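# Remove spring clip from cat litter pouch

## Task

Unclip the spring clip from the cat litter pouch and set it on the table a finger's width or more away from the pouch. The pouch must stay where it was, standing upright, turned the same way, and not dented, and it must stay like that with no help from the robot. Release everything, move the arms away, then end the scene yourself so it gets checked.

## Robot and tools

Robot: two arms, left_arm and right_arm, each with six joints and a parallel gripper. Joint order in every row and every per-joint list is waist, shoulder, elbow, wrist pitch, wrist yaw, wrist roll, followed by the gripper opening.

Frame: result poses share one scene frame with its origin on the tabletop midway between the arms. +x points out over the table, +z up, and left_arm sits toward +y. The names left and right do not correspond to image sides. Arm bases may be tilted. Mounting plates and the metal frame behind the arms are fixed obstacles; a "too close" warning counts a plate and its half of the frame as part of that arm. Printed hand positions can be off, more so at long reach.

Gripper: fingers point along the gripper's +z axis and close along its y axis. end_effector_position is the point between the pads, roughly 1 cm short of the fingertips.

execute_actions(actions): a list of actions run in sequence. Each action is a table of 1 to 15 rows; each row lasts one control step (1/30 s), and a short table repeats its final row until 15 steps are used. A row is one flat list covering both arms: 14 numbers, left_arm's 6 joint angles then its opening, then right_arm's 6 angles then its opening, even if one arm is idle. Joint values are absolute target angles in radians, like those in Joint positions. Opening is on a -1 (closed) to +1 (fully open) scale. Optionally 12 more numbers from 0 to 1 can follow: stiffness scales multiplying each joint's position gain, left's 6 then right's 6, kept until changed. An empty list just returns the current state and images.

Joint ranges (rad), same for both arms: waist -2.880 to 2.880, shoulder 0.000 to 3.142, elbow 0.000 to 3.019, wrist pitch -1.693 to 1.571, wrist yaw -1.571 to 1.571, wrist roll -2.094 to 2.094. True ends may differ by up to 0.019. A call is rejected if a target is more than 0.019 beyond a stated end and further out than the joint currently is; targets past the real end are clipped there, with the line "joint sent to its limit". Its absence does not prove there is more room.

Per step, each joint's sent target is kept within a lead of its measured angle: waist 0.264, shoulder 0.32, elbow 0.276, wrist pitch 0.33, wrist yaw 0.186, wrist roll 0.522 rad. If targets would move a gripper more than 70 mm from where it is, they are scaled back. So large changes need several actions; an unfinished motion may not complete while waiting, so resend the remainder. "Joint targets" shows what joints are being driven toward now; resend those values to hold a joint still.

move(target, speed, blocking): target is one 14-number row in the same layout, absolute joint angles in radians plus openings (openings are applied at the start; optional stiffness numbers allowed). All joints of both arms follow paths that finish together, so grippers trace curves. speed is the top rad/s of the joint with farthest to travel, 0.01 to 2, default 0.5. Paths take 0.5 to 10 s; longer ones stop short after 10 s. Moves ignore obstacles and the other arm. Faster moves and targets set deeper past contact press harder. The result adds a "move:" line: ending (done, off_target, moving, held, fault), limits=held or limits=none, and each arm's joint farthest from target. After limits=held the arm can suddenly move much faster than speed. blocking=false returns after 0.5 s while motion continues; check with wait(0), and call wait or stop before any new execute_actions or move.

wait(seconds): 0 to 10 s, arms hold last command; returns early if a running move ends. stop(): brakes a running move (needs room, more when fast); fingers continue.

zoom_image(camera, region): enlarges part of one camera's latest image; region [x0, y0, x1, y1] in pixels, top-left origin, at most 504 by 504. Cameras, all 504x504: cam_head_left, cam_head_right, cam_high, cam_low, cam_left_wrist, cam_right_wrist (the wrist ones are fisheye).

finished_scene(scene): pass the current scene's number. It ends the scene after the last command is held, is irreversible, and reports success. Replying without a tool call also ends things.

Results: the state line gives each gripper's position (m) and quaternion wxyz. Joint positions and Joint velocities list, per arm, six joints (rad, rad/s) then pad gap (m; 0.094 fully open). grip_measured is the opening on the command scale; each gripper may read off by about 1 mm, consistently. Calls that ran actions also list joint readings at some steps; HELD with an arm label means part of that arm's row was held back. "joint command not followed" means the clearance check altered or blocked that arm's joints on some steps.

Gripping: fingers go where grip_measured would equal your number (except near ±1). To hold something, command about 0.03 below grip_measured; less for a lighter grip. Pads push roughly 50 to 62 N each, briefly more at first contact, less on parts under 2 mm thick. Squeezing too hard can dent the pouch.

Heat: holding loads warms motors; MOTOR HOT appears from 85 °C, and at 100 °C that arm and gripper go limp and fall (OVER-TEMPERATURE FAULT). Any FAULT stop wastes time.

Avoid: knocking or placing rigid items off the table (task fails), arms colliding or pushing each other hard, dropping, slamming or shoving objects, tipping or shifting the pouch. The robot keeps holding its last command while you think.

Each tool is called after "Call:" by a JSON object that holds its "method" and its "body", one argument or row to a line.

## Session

Call:
{"method": "execute_actions", "body": {
  "actions": []
}}

Scene clock: 0.00 s.
left_arm: end_effector_position=(+0.4585, +0.2877, +0.1335) grip_measured=+1.000 end_effector_quat_wxyz=(-0.220, -0.262, +0.913, -0.224) | right_arm: end_effector_position=(-0.2077, -0.8275, +0.1559) grip_measured=+1.000 end_effector_quat_wxyz=(+0.469, +0.863, -0.179, -0.061)
Joint names: [waist, shoulder, elbow, wrist pitch, wrist yaw, wrist roll]
Joint positions: left_arm=[ 0.305  2.387  1.337 -0.769  0.248 -0.441  0.094] | right_arm=[-1.818  2.296  0.673  1.325 -0.045  1.733  0.094]
Joint velocities: left_arm=[ 0.005 -0.005  0.007  0.002  0.007  0.081  0.   ] | right_arm=[-0.005 -0.024 -0.017  0.002 -0.007  0.037  0.   ]
Joint targets: left_arm=[0.303 2.381 1.345 -0.770 0.248 -0.441] | right_arm=[-1.818 2.297 0.668 1.330 -0.045 1.733]
Joint stiffness scale: left_arm=[1. 1. 1. 1. 1. 1.] | right_arm=[1. 1. 1. 1. 1. 1.]

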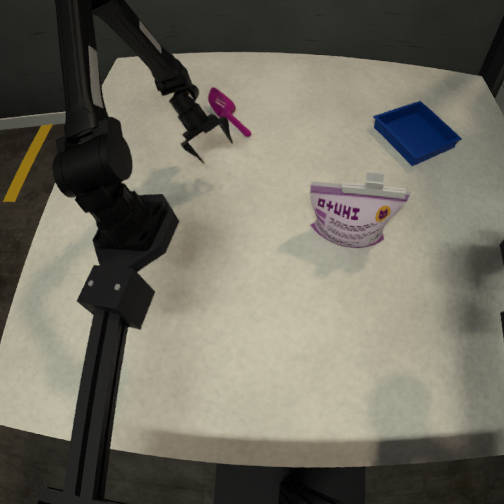

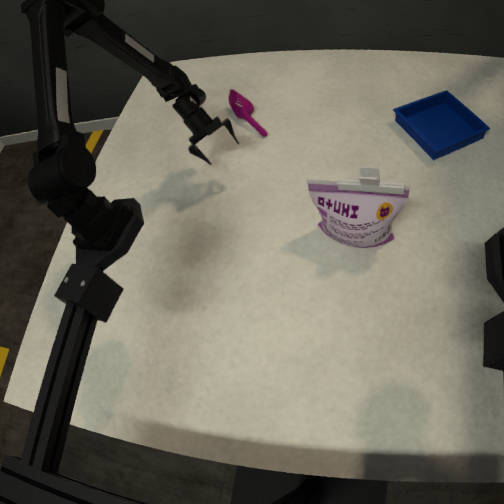

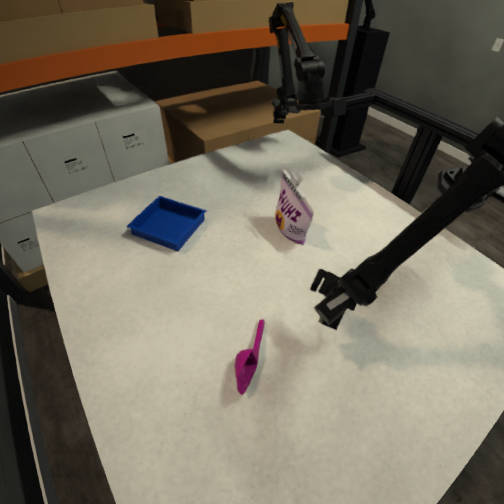

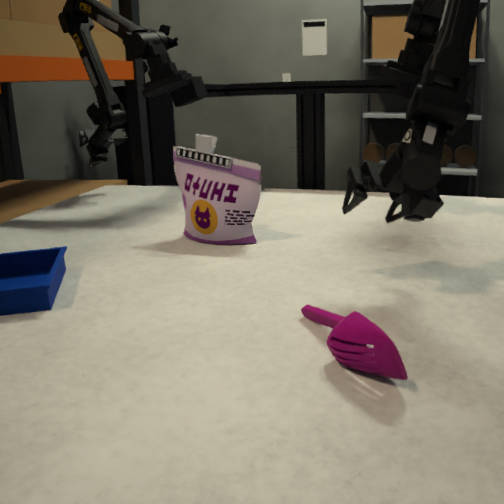

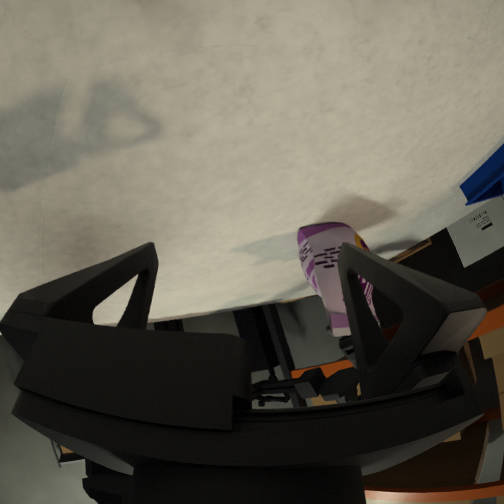

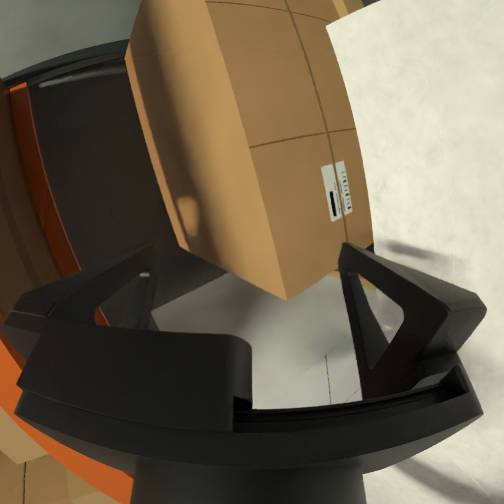

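Call:
{"method": "move", "body": {
  "target": [-0.72,2.05,1.13,-0.65,-0.05,0.9,1,-1.818,2.297,0.668,1.33,-0.045,1.733,1],
  "speed": 0.9
}}

Scene clock: 2.67 s.
left_arm: end_effector_position=(+0.2928, -0.0564, +0.3624) grip_measured=+1.000 end_effector_quat_wxyz=(+0.080, +0.783, +0.609, -0.098) | right_arm: end_effector_position=(-0.2077, -0.8275, +0.1559) grip_measured=+1.000 end_effector_quat_wxyz=(+0.469, +0.863, -0.179, -0.061)
Joint names: [waist, shoulder, elbow, wrist pitch, wrist yaw, wrist roll]
Joint positions: left_arm=[-0.731  2.062  1.139 -0.666 -0.048  0.892  0.094] | right_arm=[-1.818  2.296  0.673  1.325 -0.045  1.733  0.094]
Joint velocities: left_arm=[-0.015 -0.015 -0.027 -0.002 -0.022 -0.051  0.   ] | right_arm=[-0.005  0.005  0.007 -0.012 -0.051 -0.037  0.   ]
Joint targets: left_arm=[-0.720 2.050 1.130 -0.650 -0.050 0.900] | right_arm=[-1.818 2.297 0.668 1.330 -0.045 1.733]
Joint stiffness scale: left_arm=[1. 1. 1. 1. 1. 1.] | right_arm=[1. 1. 1. 1. 1. 1.]
move: done; limits=none; left_arm: farthest joint: the wrist pitch, 0.016 radians from its target (0.119 radians at the start); right_arm: farthest joint: the elbow, 0.005 radians from its target (0.005 radians at the start)

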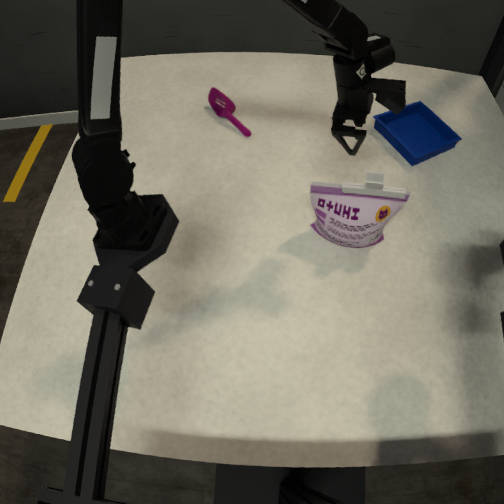

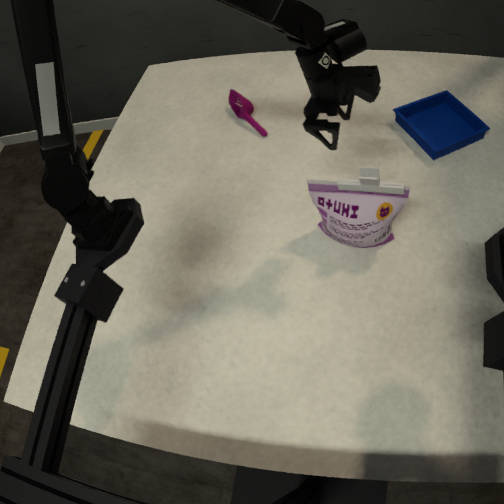

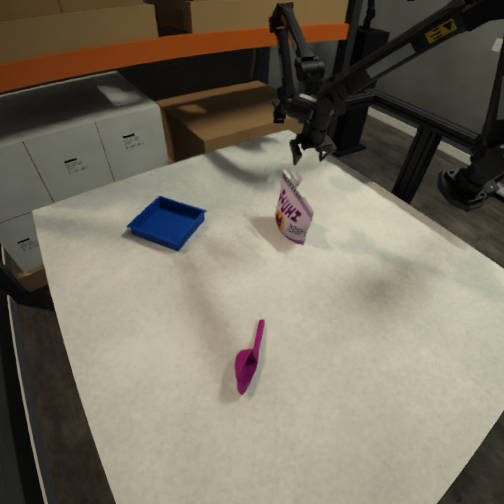

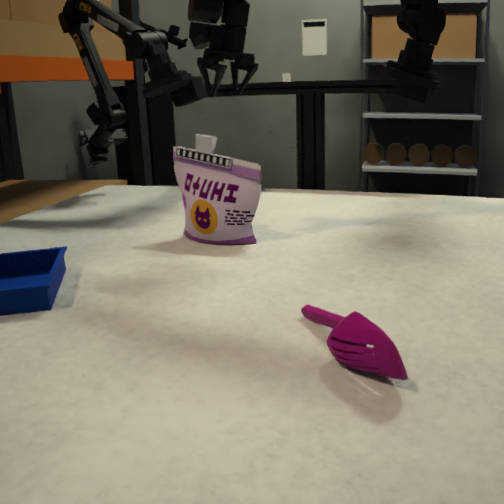

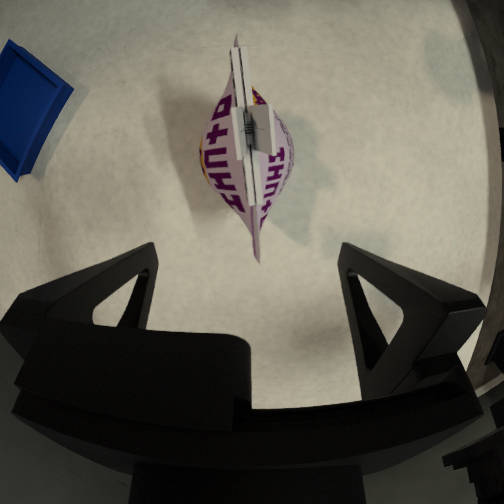

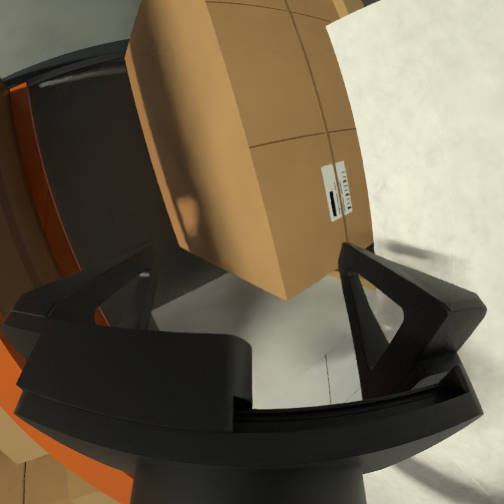

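Call:
{"method": "move", "body": {
  "target": [-0.83,2.27,1.31,-0.60,-0.15,0.70,1,-1.818,2.297,0.668,1.33,-0.045,1.733,1],
  "speed": 0.3
}}

Scene clock: 4.33 s.
left_arm: end_effector_position=(+0.2819, -0.1132, +0.3075) grip_measured=+1.000 end_effector_quat_wxyz=(+0.073, +0.754, +0.651, -0.050) | right_arm: end_effector_position=(-0.2077, -0.8275, +0.1559) grip_measured=+1.000 end_effector_quat_wxyz=(+0.469, +0.863, -0.179, -0.061)
Joint names: [waist, shoulder, elbow, wrist pitch, wrist yaw, wrist roll]
Joint positions: left_arm=[-0.818  2.267  1.269 -0.614 -0.148  0.708  0.094] | right_arm=[-1.818  2.296  0.673  1.325 -0.045  1.733  0.094]
Joint velocities: left_arm=[-0.005 -0.024  0.007  0.002  0.037 -0.022  0.   ] | right_arm=[ 0.005 -0.005 -0.007 -0.002  0.037  0.022  0.   ]
Joint targets: left_arm=[-0.830 2.270 1.310 -0.600 -0.150 0.700] | right_arm=[-1.818 2.297 0.668 1.330 -0.045 1.733]
Joint stiffness scale: left_arm=[1. 1. 1. 1. 1. 1.] | right_arm=[1. 1. 1. 1. 1. 1.]
move: off_target (left_arm); limits=none; left_arm: farthest joint: the elbow, 0.041 radians from its target (0.171 radians at the start); right_arm: farthest joint: the elbow, 0.005 radians from its target (0.005 radians at the start)

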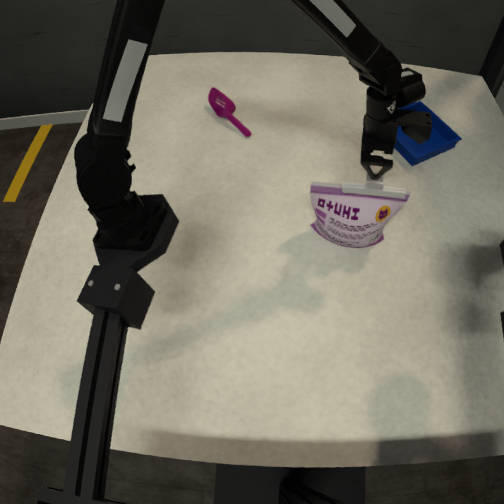

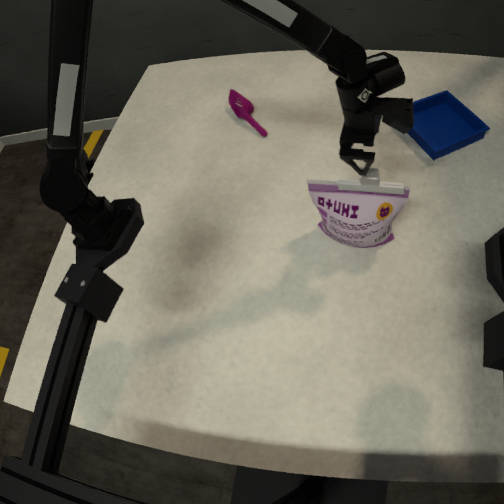

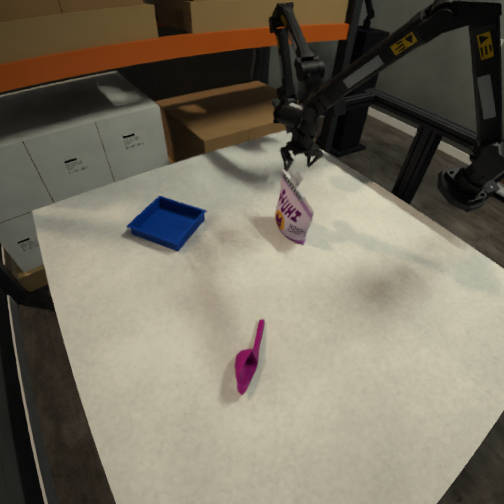

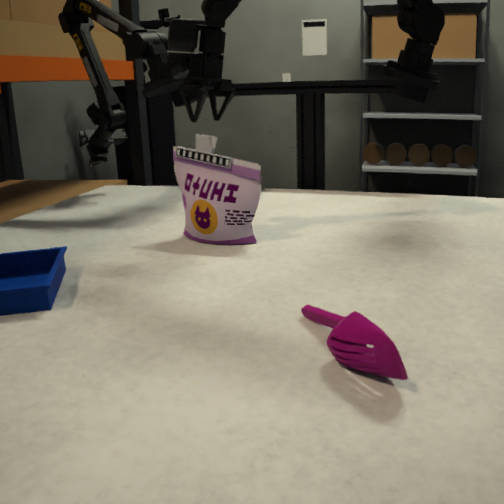

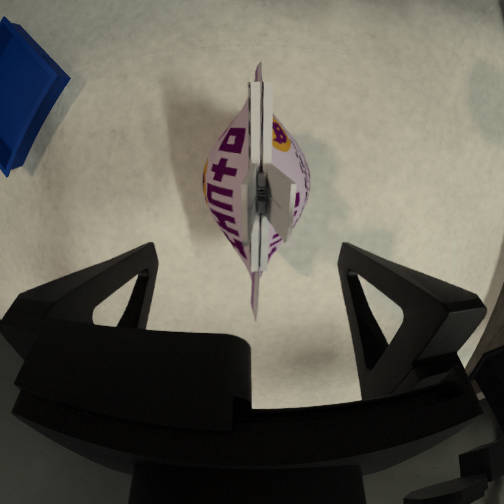

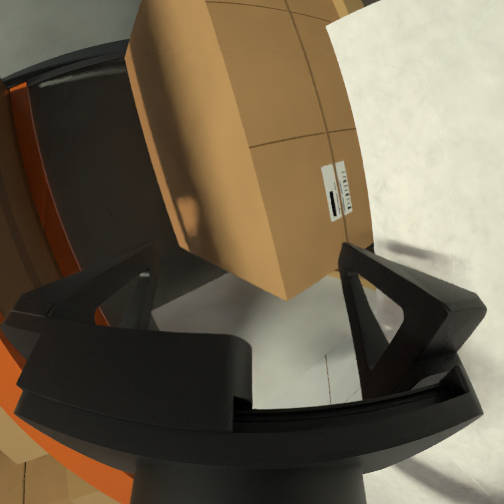

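Call:
{"method": "move", "body": {
  "target": [-0.83,2.36,1.31,-0.51,-0.15,0.72,1,-1.818,2.297,0.668,1.33,-0.045,1.733,1],
  "speed": 0.15
}}

Call:
{"method": "zoom_image", "body": {
  "camera": "cam_low",
  "region": [140,70,280,210]
}}

Scene clock: 5.63 s.
left_arm: end_effector_position=(+0.2734, -0.1186, +0.2631) grip_measured=+1.000 end_effector_quat_wxyz=(+0.073, +0.755, +0.649, -0.050) | right_arm: end_effector_position=(-0.2077, -0.8275, +0.1559) grip_measured=+1.000 end_effector_quat_wxyz=(+0.469, +0.863, -0.179, -0.061)
Joint names: [waist, shoulder, elbow, wrist pitch, wrist yaw, wrist roll]
Joint positions: left_arm=[-0.818  2.357  1.269 -0.526 -0.148  0.713  0.094] | right_arm=[-1.818  2.296  0.673  1.325 -0.045  1.733  0.094]
Joint velocities: left_arm=[-0.005 -0.005  0.002 -0.002  0.022 -0.022  0.   ] | right_arm=[-0.005 -0.015 -0.002 -0.017  0.022  0.051  0.   ]
Joint targets: left_arm=[-0.830 2.360 1.310 -0.510 -0.150 0.720] | right_arm=[-1.818 2.297 0.668 1.330 -0.045 1.733]
Joint stiffness scale: left_arm=[1. 1. 1. 1. 1. 1.] | right_arm=[1. 1. 1. 1. 1. 1.]
move: off_target (left_arm); limits=none; left_arm: farthest joint: the elbow, 0.041 radians from its target (0.041 radians at the start); right_arm: farthest joint: the elbow, 0.005 radians from its target (0.005 radians at the start)

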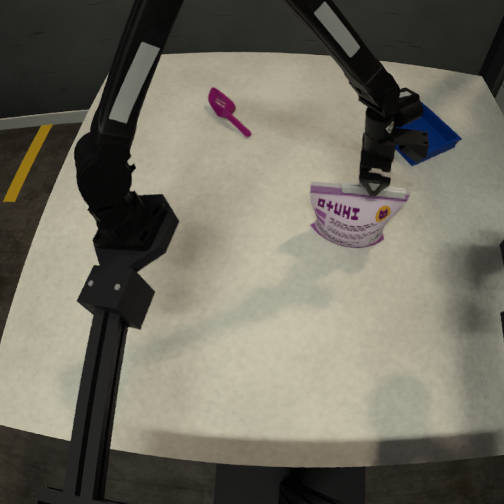

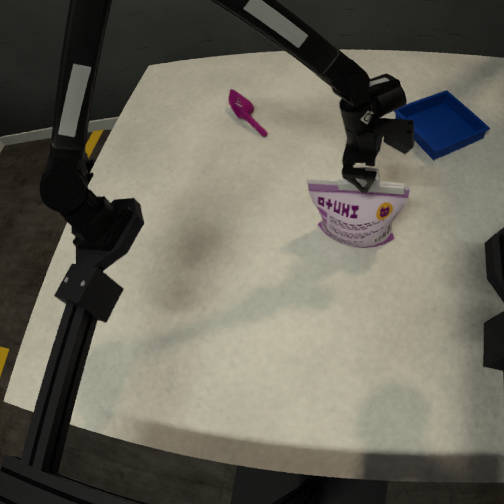

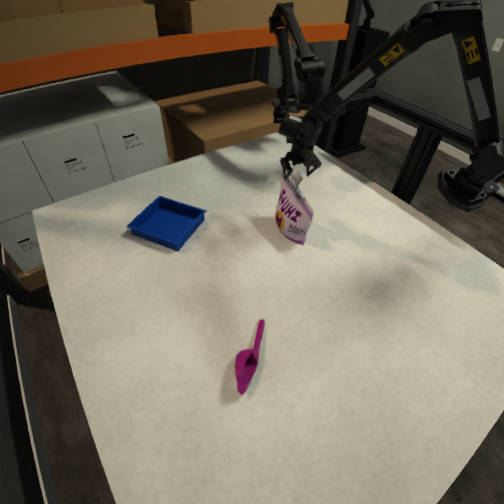

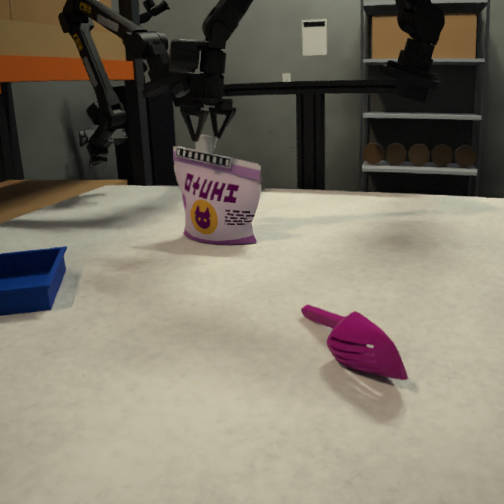

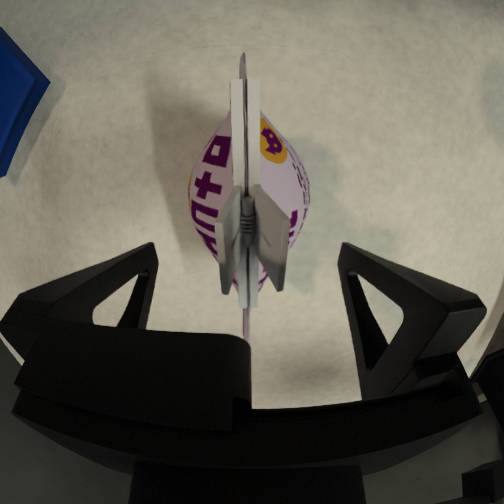

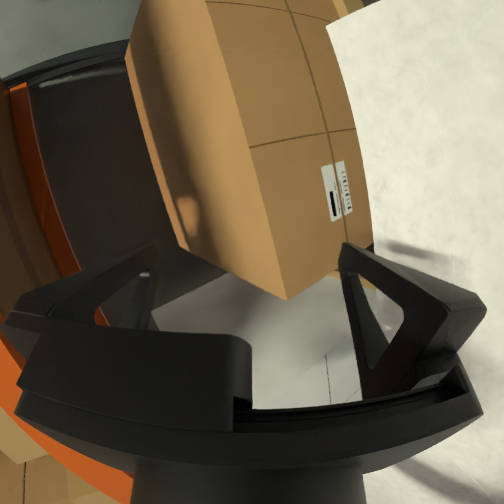

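Region (140, 70, 280, 210) of cam_low's 504x504 image, scaled by 3.600, with more detail than that image has.

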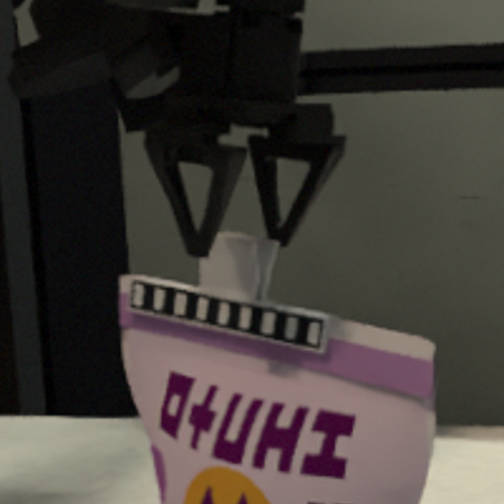

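Call:
{"method": "execute_actions", "body": {
  "actions": [
    [[-0.84,2.372,1.31,-0.49,-0.15,0.72,0.3,-1.818,2.297,0.668,1.33,-0.045,1.733,1]],
    [[-0.842,2.385,1.31,-0.465,-0.15,0.72,-0.1,-1.818,2.297,0.668,1.33,-0.045,1.733,1]]
  ]
}}

Scene clock: 6.83 s.
left_arm: end_effector_position=(+0.2728, -0.1267, +0.2550) grip_measured=-0.098 end_effector_quat_wxyz=(+0.086, +0.755, +0.648, -0.052) | right_arm: end_effector_position=(-0.2077, -0.8275, +0.1559) grip_measured=+1.000 end_effector_quat_wxyz=(+0.469, +0.863, -0.179, -0.061)
Joint names: [waist, shoulder, elbow, wrist pitch, wrist yaw, wrist roll]
Joint positions: left_arm=[-0.824  2.378  1.272 -0.482 -0.148  0.713  0.042] | right_arm=[-1.818  2.296  0.673  1.325 -0.045  1.733  0.094]
Joint velocities: left_arm=[ 0.005 -0.005 -0.007  0.007  0.022 -0.022  0.001] | right_arm=[-0.015 -0.015 -0.012 -0.002  0.051  0.022  0.   ]
Joint targets: left_arm=[-0.842 2.385 1.310 -0.465 -0.150 0.720] | right_arm=[-1.818 2.297 0.668 1.330 -0.045 1.733]
Joint stiffness scale: left_arm=[1. 1. 1. 1. 1. 1.] | right_arm=[1. 1. 1. 1. 1. 1.]
Step readings (joint positions; steps 1 to 15: 1st action; 16 to 30: 2nd action):
0: left_arm=[-0.818 2.357 1.269 -0.526 -0.148 0.713] | right_arm=[-1.818 2.296 0.673 1.325 -0.045 1.733]
1: left_arm=[-0.818 2.357 1.269 -0.523 -0.148 0.713] | right_arm=[-1.818 2.296 0.673 1.325 -0.045 1.733]
2: left_arm=[-0.819 2.358 1.269 -0.517 -0.148 0.713] | right_arm=[-1.818 2.296 0.673 1.325 -0.045 1.733]
4: left_arm=[-0.820 2.360 1.269 -0.509 -0.148 0.713] | right_arm=[-1.818 2.296 0.673 1.325 -0.045 1.733]
8: left_arm=[-0.822 2.362 1.270 -0.507 -0.148 0.713] | right_arm=[-1.818 2.296 0.673 1.325 -0.045 1.733]
15: left_arm=[-0.822 2.362 1.270 -0.507 -0.148 0.713] | right_arm=[-1.818 2.296 0.673 1.325 -0.045 1.733]
16: left_arm=[-0.822 2.363 1.270 -0.502 -0.148 0.713] | right_arm=[-1.818 2.296 0.673 1.325 -0.045 1.733]
17: left_arm=[-0.822 2.365 1.270 -0.495 -0.148 0.713] | right_arm=[-1.818 2.296 0.673 1.325 -0.045 1.733]
19: left_arm=[-0.823 2.369 1.272 -0.485 -0.148 0.713] | right_arm=[-1.818 2.296 0.673 1.325 -0.045 1.733]
23: left_arm=[-0.824 2.376 1.272 -0.482 -0.148 0.713] | right_arm=[-1.818 2.296 0.673 1.325 -0.045 1.733]
30: Joint positions above

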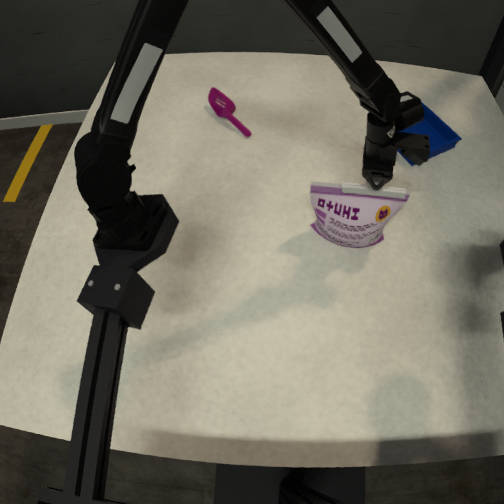

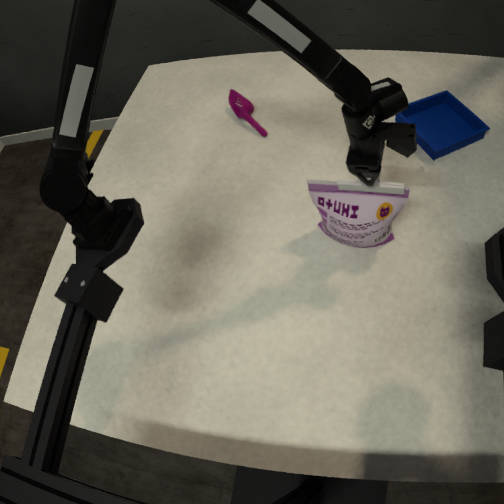

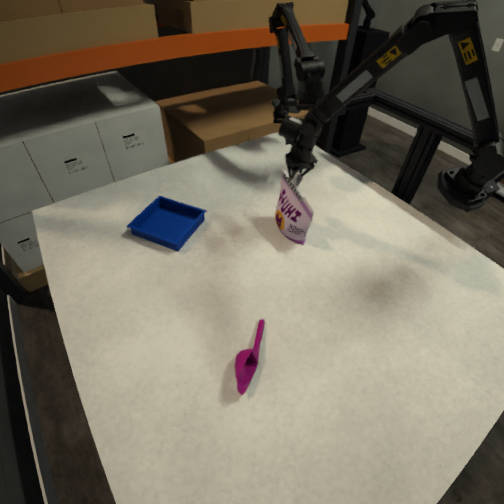

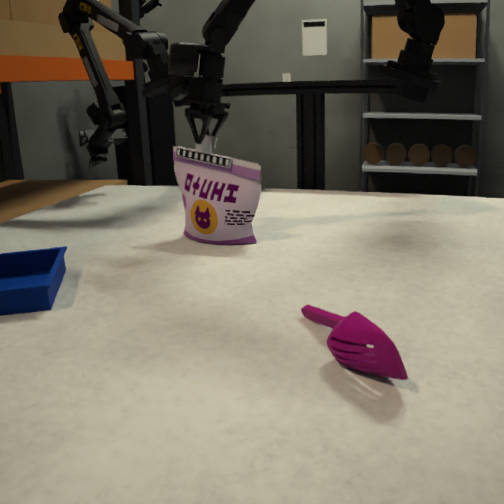

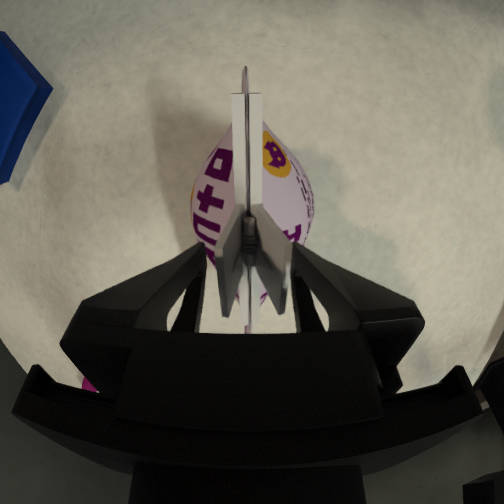

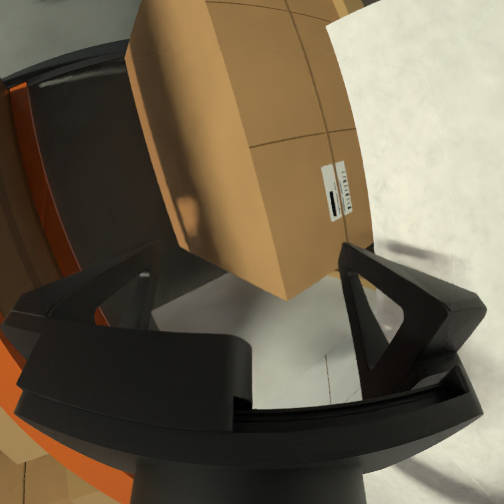

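Call:
{"method": "execute_actions", "body": {
  "actions": [
    [[-0.849,2.385,1.31,-0.465,-0.15,0.72,-0.3,-1.818,2.297,0.668,1.33,-0.045,1.733,1]],
    [[-0.849,2.385,1.31,-0.465,-0.15,0.72,-0.5,-1.818,2.297,0.668,1.33,-0.045,1.733,1]],
    [[-0.849,2.385,1.31,-0.465,-0.15,0.72,-0.72,-1.818,2.297,0.668,1.33,-0.045,1.733,1]]
  ]
}}

Call:
{"method": "move", "body": {
  "target": [-0.872,2.21,1.215,-0.595,-0.15,0.69,-0.72,-1.818,2.297,0.668,1.33,-0.045,1.733,1],
  "speed": 0.1
}}

Scene clock: 10.03 s.
left_arm: end_effector_position=(+0.2695, -0.1295, +0.2562) grip_measured=-0.606 end_effector_quat_wxyz=(+0.088, +0.758, +0.645, -0.051) | right_arm: end_effector_position=(-0.2077, -0.8275, +0.1559) grip_measured=+1.000 end_effector_quat_wxyz=(+0.469, +0.863, -0.179, -0.061)
Joint names: [waist, shoulder, elbow, wrist pitch, wrist yaw, wrist roll]
Joint positions: left_arm=[-0.833  2.378  1.272 -0.481 -0.15   0.713  0.018] | right_arm=[-1.818  2.296  0.673  1.325 -0.045  1.733  0.094]
Joint velocities: left_arm=[-0.005 -0.015 -0.002 -0.002  0.007 -0.037  0.   ] | right_arm=[ 0.005  0.015 -0.002 -0.017 -0.007  0.022  0.   ]
Joint targets: left_arm=[-0.849 2.385 1.310 -0.465 -0.150 0.720] | right_arm=[-1.818 2.297 0.668 1.330 -0.045 1.733]
Joint stiffness scale: left_arm=[1. 1. 1. 1. 1. 1.] | right_arm=[1. 1. 1. 1. 1. 1.]
Step readings (joint positions; steps 1 to 15: 1st action; 16 to 30: 2nd action; 31 to 45: 3rd action):
0: left_arm=[-0.824 2.378 1.272 -0.482 -0.148 0.713] | right_arm=[-1.818 2.296 0.673 1.325 -0.045 1.733]
1: left_arm=[-0.824 2.378 1.272 -0.482 -0.148 0.713] | right_arm=[-1.818 2.296 0.673 1.325 -0.045 1.733]
2: left_arm=[-0.825 2.378 1.272 -0.482 -0.148 0.713] | right_arm=[-1.818 2.296 0.673 1.325 -0.045 1.733]
4: left_arm=[-0.827 2.378 1.272 -0.482 -0.148 0.713] | right_arm=[-1.818 2.296 0.673 1.325 -0.045 1.733]
8: left_arm=[-0.832 2.378 1.272 -0.482 -0.148 0.713] | right_arm=[-1.818 2.296 0.673 1.325 -0.045 1.733]
15: left_arm=[-0.833 2.378 1.272 -0.482 -0.148 0.713] | right_arm=[-1.818 2.296 0.673 1.325 -0.045 1.733]
16: left_arm=[-0.833 2.378 1.272 -0.482 -0.148 0.713] | right_arm=[-1.818 2.296 0.673 1.325 -0.045 1.733]
17: left_arm=[-0.833 2.378 1.272 -0.481 -0.149 0.713] | right_arm=[-1.818 2.296 0.673 1.325 -0.045 1.733]
19: left_arm=[-0.833 2.378 1.272 -0.481 -0.150 0.713] | right_arm=[-1.818 2.296 0.673 1.325 -0.045 1.733]
23: left_arm=[-0.833 2.378 1.272 -0.481 -0.150 0.713] | right_arm=[-1.818 2.296 0.673 1.325 -0.045 1.733]
30: left_arm=[-0.833 2.378 1.272 -0.481 -0.150 0.713] | right_arm=[-1.818 2.296 0.673 1.325 -0.045 1.733]
31: left_arm=[-0.833 2.378 1.272 -0.481 -0.150 0.713] | right_arm=[-1.818 2.296 0.673 1.325 -0.045 1.733]
32: left_arm=[-0.833 2.378 1.272 -0.481 -0.150 0.713] | right_arm=[-1.818 2.296 0.673 1.325 -0.045 1.733]
34: left_arm=[-0.833 2.378 1.272 -0.481 -0.150 0.713] | right_arm=[-1.818 2.296 0.673 1.325 -0.045 1.733]
38: left_arm=[-0.833 2.378 1.272 -0.481 -0.150 0.713] | right_arm=[-1.818 2.296 0.673 1.325 -0.045 1.733]
45: Joint positions above

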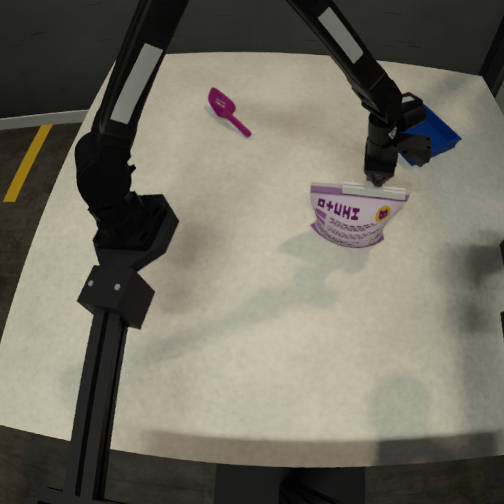

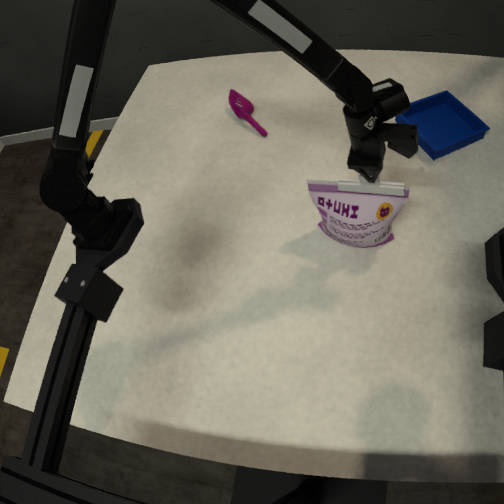

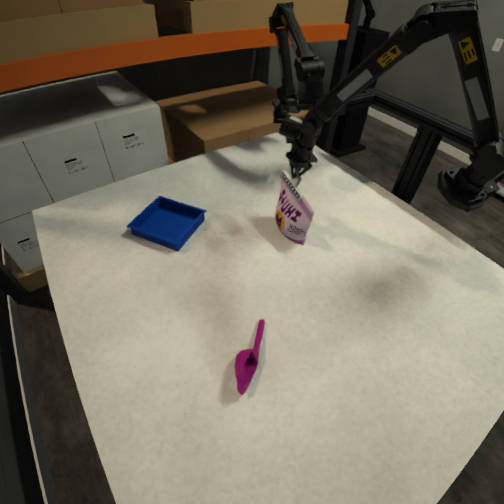

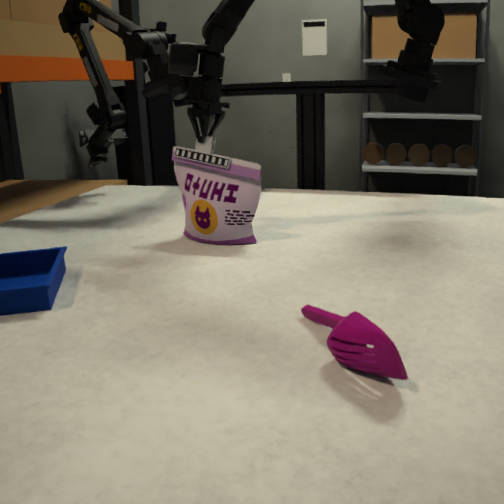

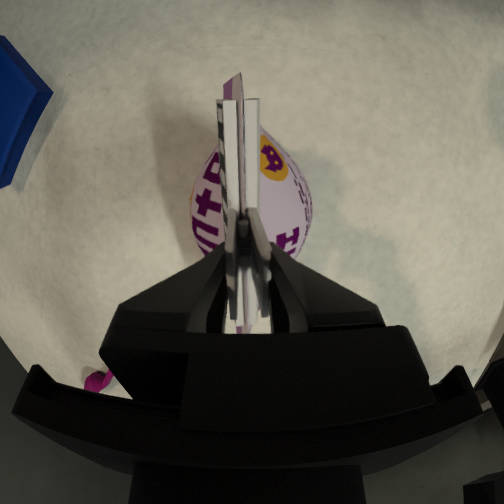

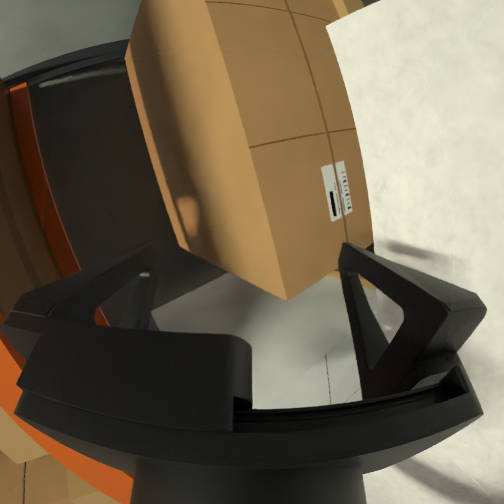

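Scene clock: 12.07 s.
left_arm: end_effector_position=(+0.2641, -0.1143, +0.3182) grip_measured=-0.606 end_effector_quat_wxyz=(+0.087, +0.760, +0.642, -0.050) | right_arm: end_effector_position=(-0.2077, -0.8275, +0.1559) grip_measured=+1.000 end_effector_quat_wxyz=(+0.469, +0.863, -0.179, -0.061)
Joint names: [waist, shoulder, elbow, wrist pitch, wrist yaw, wrist roll]
Joint positions: left_arm=[-0.854  2.231  1.223 -0.582 -0.15   0.698  0.018] | right_arm=[-1.818  2.296  0.673  1.325 -0.045  1.733  0.094]
Joint velocities: left_arm=[-0.005 -0.015 -0.007 -0.007  0.037 -0.037 -0.   ] | right_arm=[-0.015 -0.005  0.002  0.002  0.007  0.007  0.   ]
Joint targets: left_arm=[-0.872 2.210 1.215 -0.595 -0.150 0.690] | right_arm=[-1.818 2.297 0.668 1.330 -0.045 1.733]
Joint stiffness scale: left_arm=[1. 1. 1. 1. 1. 1.] | right_arm=[1. 1. 1. 1. 1. 1.]
move: off_target (left_arm); limits=none; left_arm: farthest joint: the shoulder, 0.021 radians from its target (0.168 radians at the start); right_arm: farthest joint: the elbow, 0.005 radians from its target (0.005 radians at the start)

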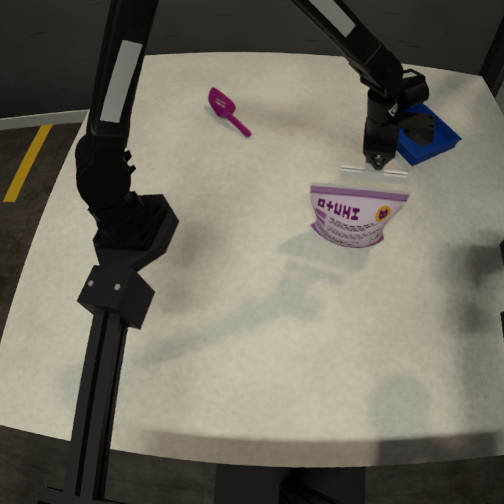

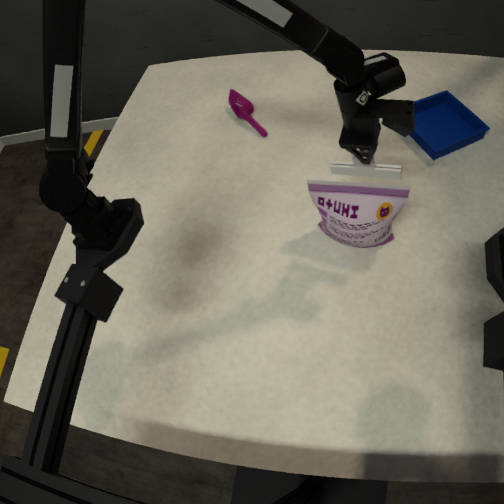

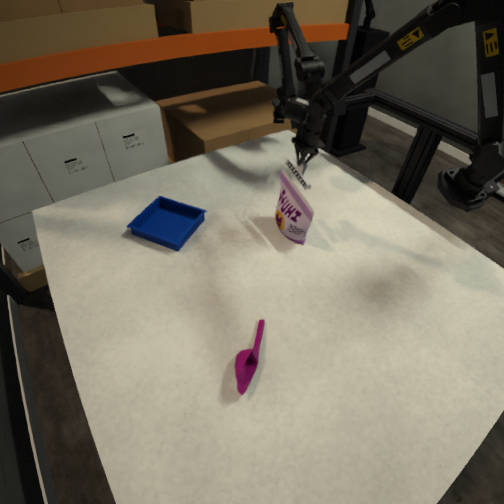

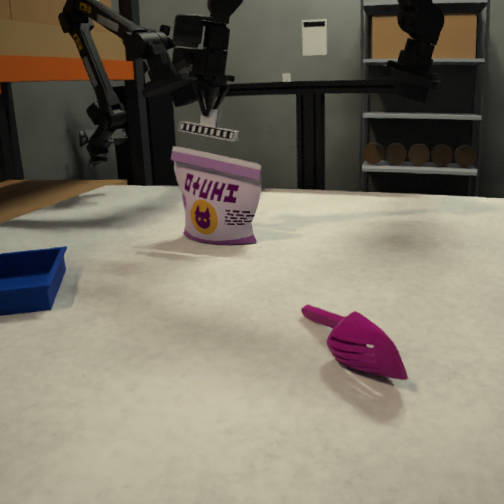

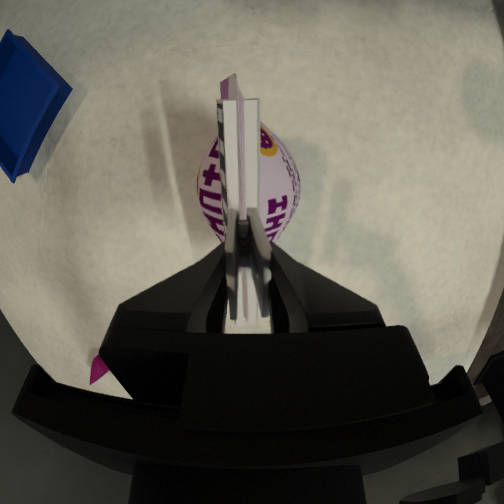

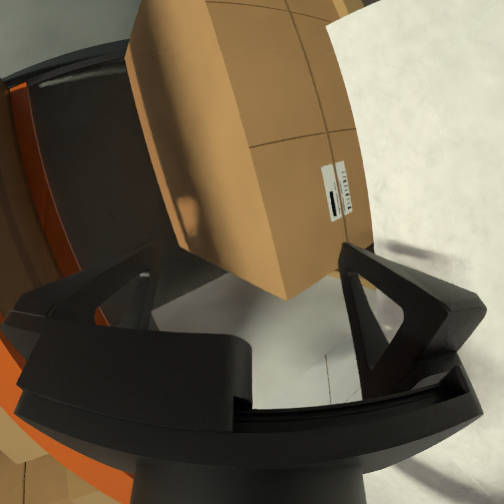

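Call:
{"method": "move", "body": {
  "target": [0.2,2.0,1.05,-0.5,-0.3,0.69,-0.72,-1.818,2.297,0.668,1.33,-0.045,1.733,1],
  "speed": 0.7
}}

Call:
{"method": "move", "body": {
  "target": [0.2,2.42,1.05,-0.095,-0.3,0.69,-0.72,-1.818,2.297,0.668,1.33,-0.045,1.733,1],
  "speed": 0.3
}}

Scene clock: 14.30 s.
left_arm: end_effector_position=(+0.4788, +0.3678, +0.2302) grip_measured=-0.607 end_effector_quat_wxyz=(+0.001, +0.328, +0.945, +0.007) | right_arm: end_effector_position=(-0.2077, -0.8275, +0.1559) grip_measured=+1.000 end_effector_quat_wxyz=(+0.469, +0.863, -0.179, -0.061)
Joint names: [waist, shoulder, elbow, wrist pitch, wrist yaw, wrist roll]
Joint positions: left_arm=[ 0.211  2.018  1.058 -0.514 -0.301  0.697  0.018] | right_arm=[-1.818  2.296  0.673  1.325 -0.045  1.733  0.094]
Joint velocities: left_arm=[-0.015 -0.024  0.007  0.002 -0.022 -0.022 -0.001] | right_arm=[-0.005 -0.005  0.002  0.022  0.037 -0.007  0.   ]
Joint targets: left_arm=[0.200 2.000 1.050 -0.500 -0.300 0.690] | right_arm=[-1.818 2.297 0.668 1.330 -0.045 1.733]
Joint stiffness scale: left_arm=[1. 1. 1. 1. 1. 1.] | right_arm=[1. 1. 1. 1. 1. 1.]
move: done; limits=none; left_arm: farthest joint: the shoulder, 0.018 radians from its target (0.231 radians at the start); right_arm: farthest joint: the elbow, 0.005 radians from its target (0.005 radians at the start)

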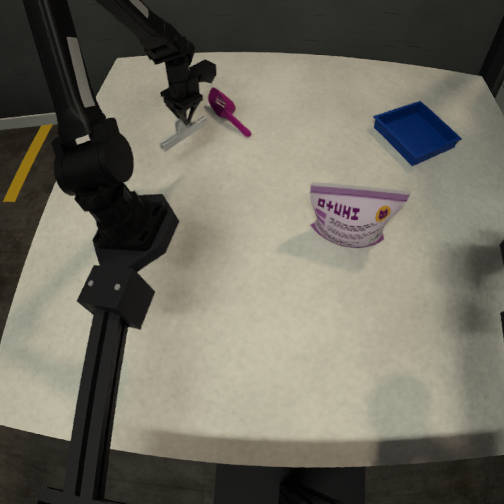

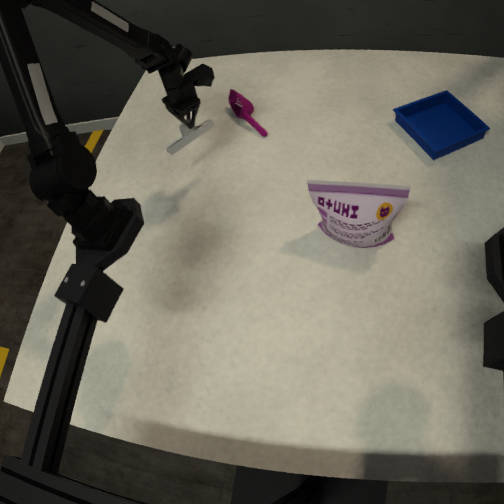

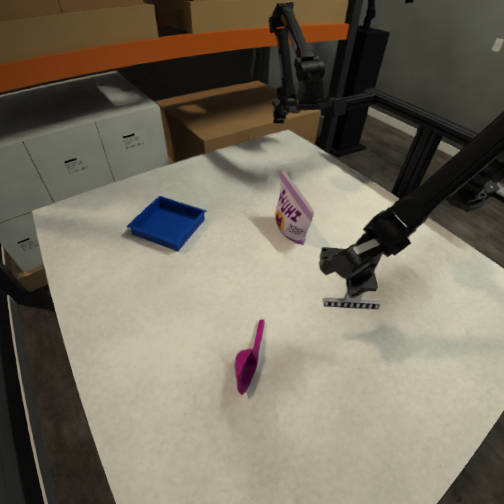

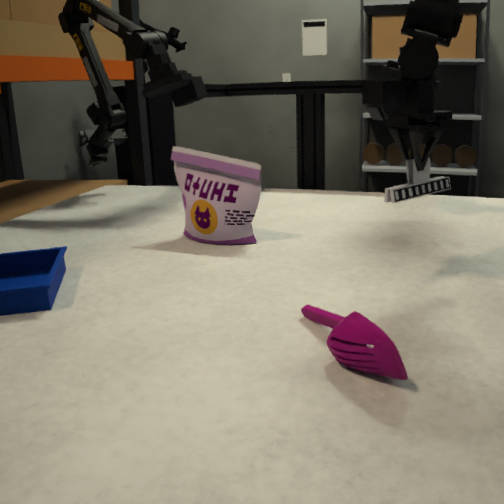

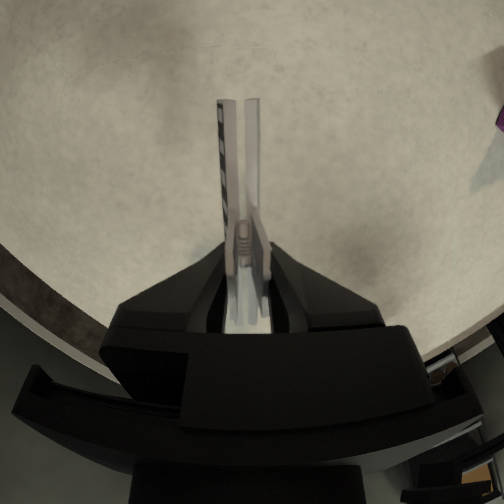

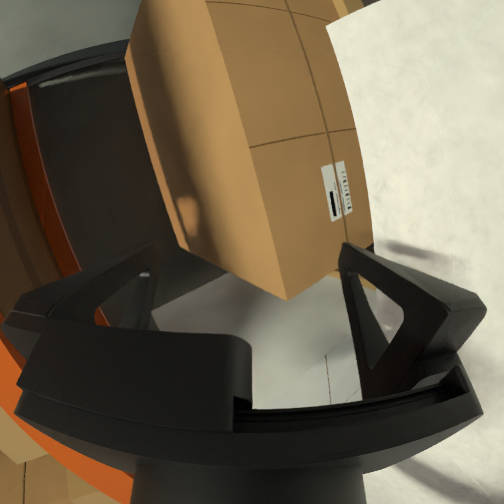

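Scene clock: 16.23 s.
left_arm: end_effector_position=(+0.4235, +0.3171, +0.0647) grip_measured=-0.607 end_effector_quat_wxyz=(-0.003, +0.329, +0.944, +0.005) | right_arm: end_effector_position=(-0.2077, -0.8275, +0.1559) grip_measured=+1.000 end_effector_quat_wxyz=(+0.469, +0.863, -0.179, -0.061)
Joint names: [waist, shoulder, elbow, wrist pitch, wrist yaw, wrist roll]
Joint positions: left_arm=[ 0.211  2.426  1.054 -0.109 -0.301  0.697  0.018] | right_arm=[-1.818  2.296  0.673  1.325 -0.045  1.733  0.094]
Joint velocities: left_arm=[-0.015  0.005  0.002 -0.002 -0.022  0.051  0.   ] | right_arm=[-0.005 -0.005  0.007 -0.012  0.022 -0.051  0.   ]
Joint targets: left_arm=[0.200 2.420 1.050 -0.095 -0.300 0.690] | right_arm=[-1.818 2.297 0.668 1.330 -0.045 1.733]
Joint stiffness scale: left_arm=[1. 1. 1. 1. 1. 1.] | right_arm=[1. 1. 1. 1. 1. 1.]
move: done; limits=none; left_arm: farthest joint: the wrist pitch, 0.014 radians from its target (0.419 radians at the start); right_arm: farthest joint: the elbow, 0.005 radians from its target (0.005 radians at the start)

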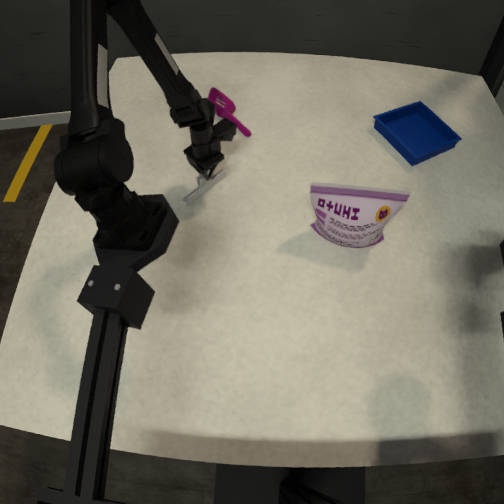

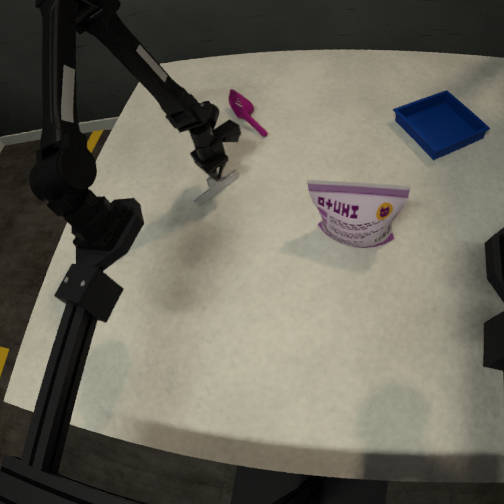

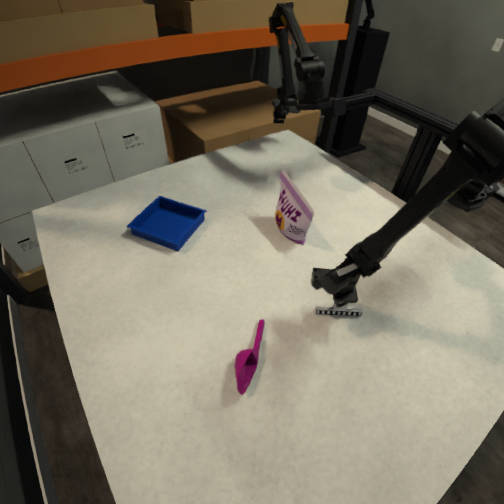

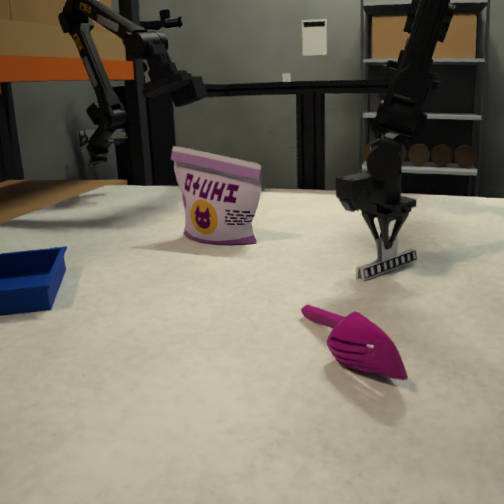

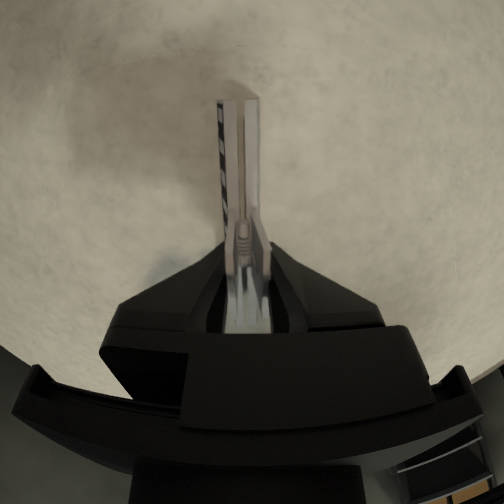

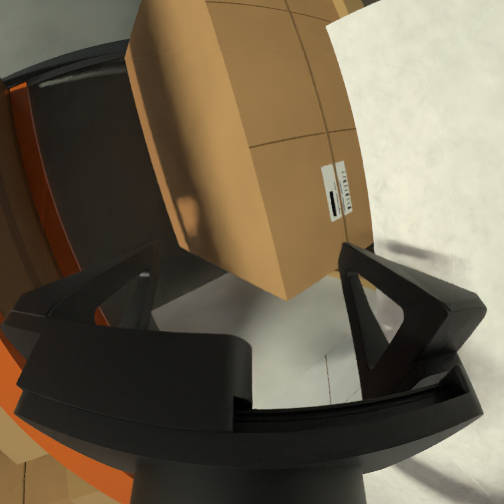

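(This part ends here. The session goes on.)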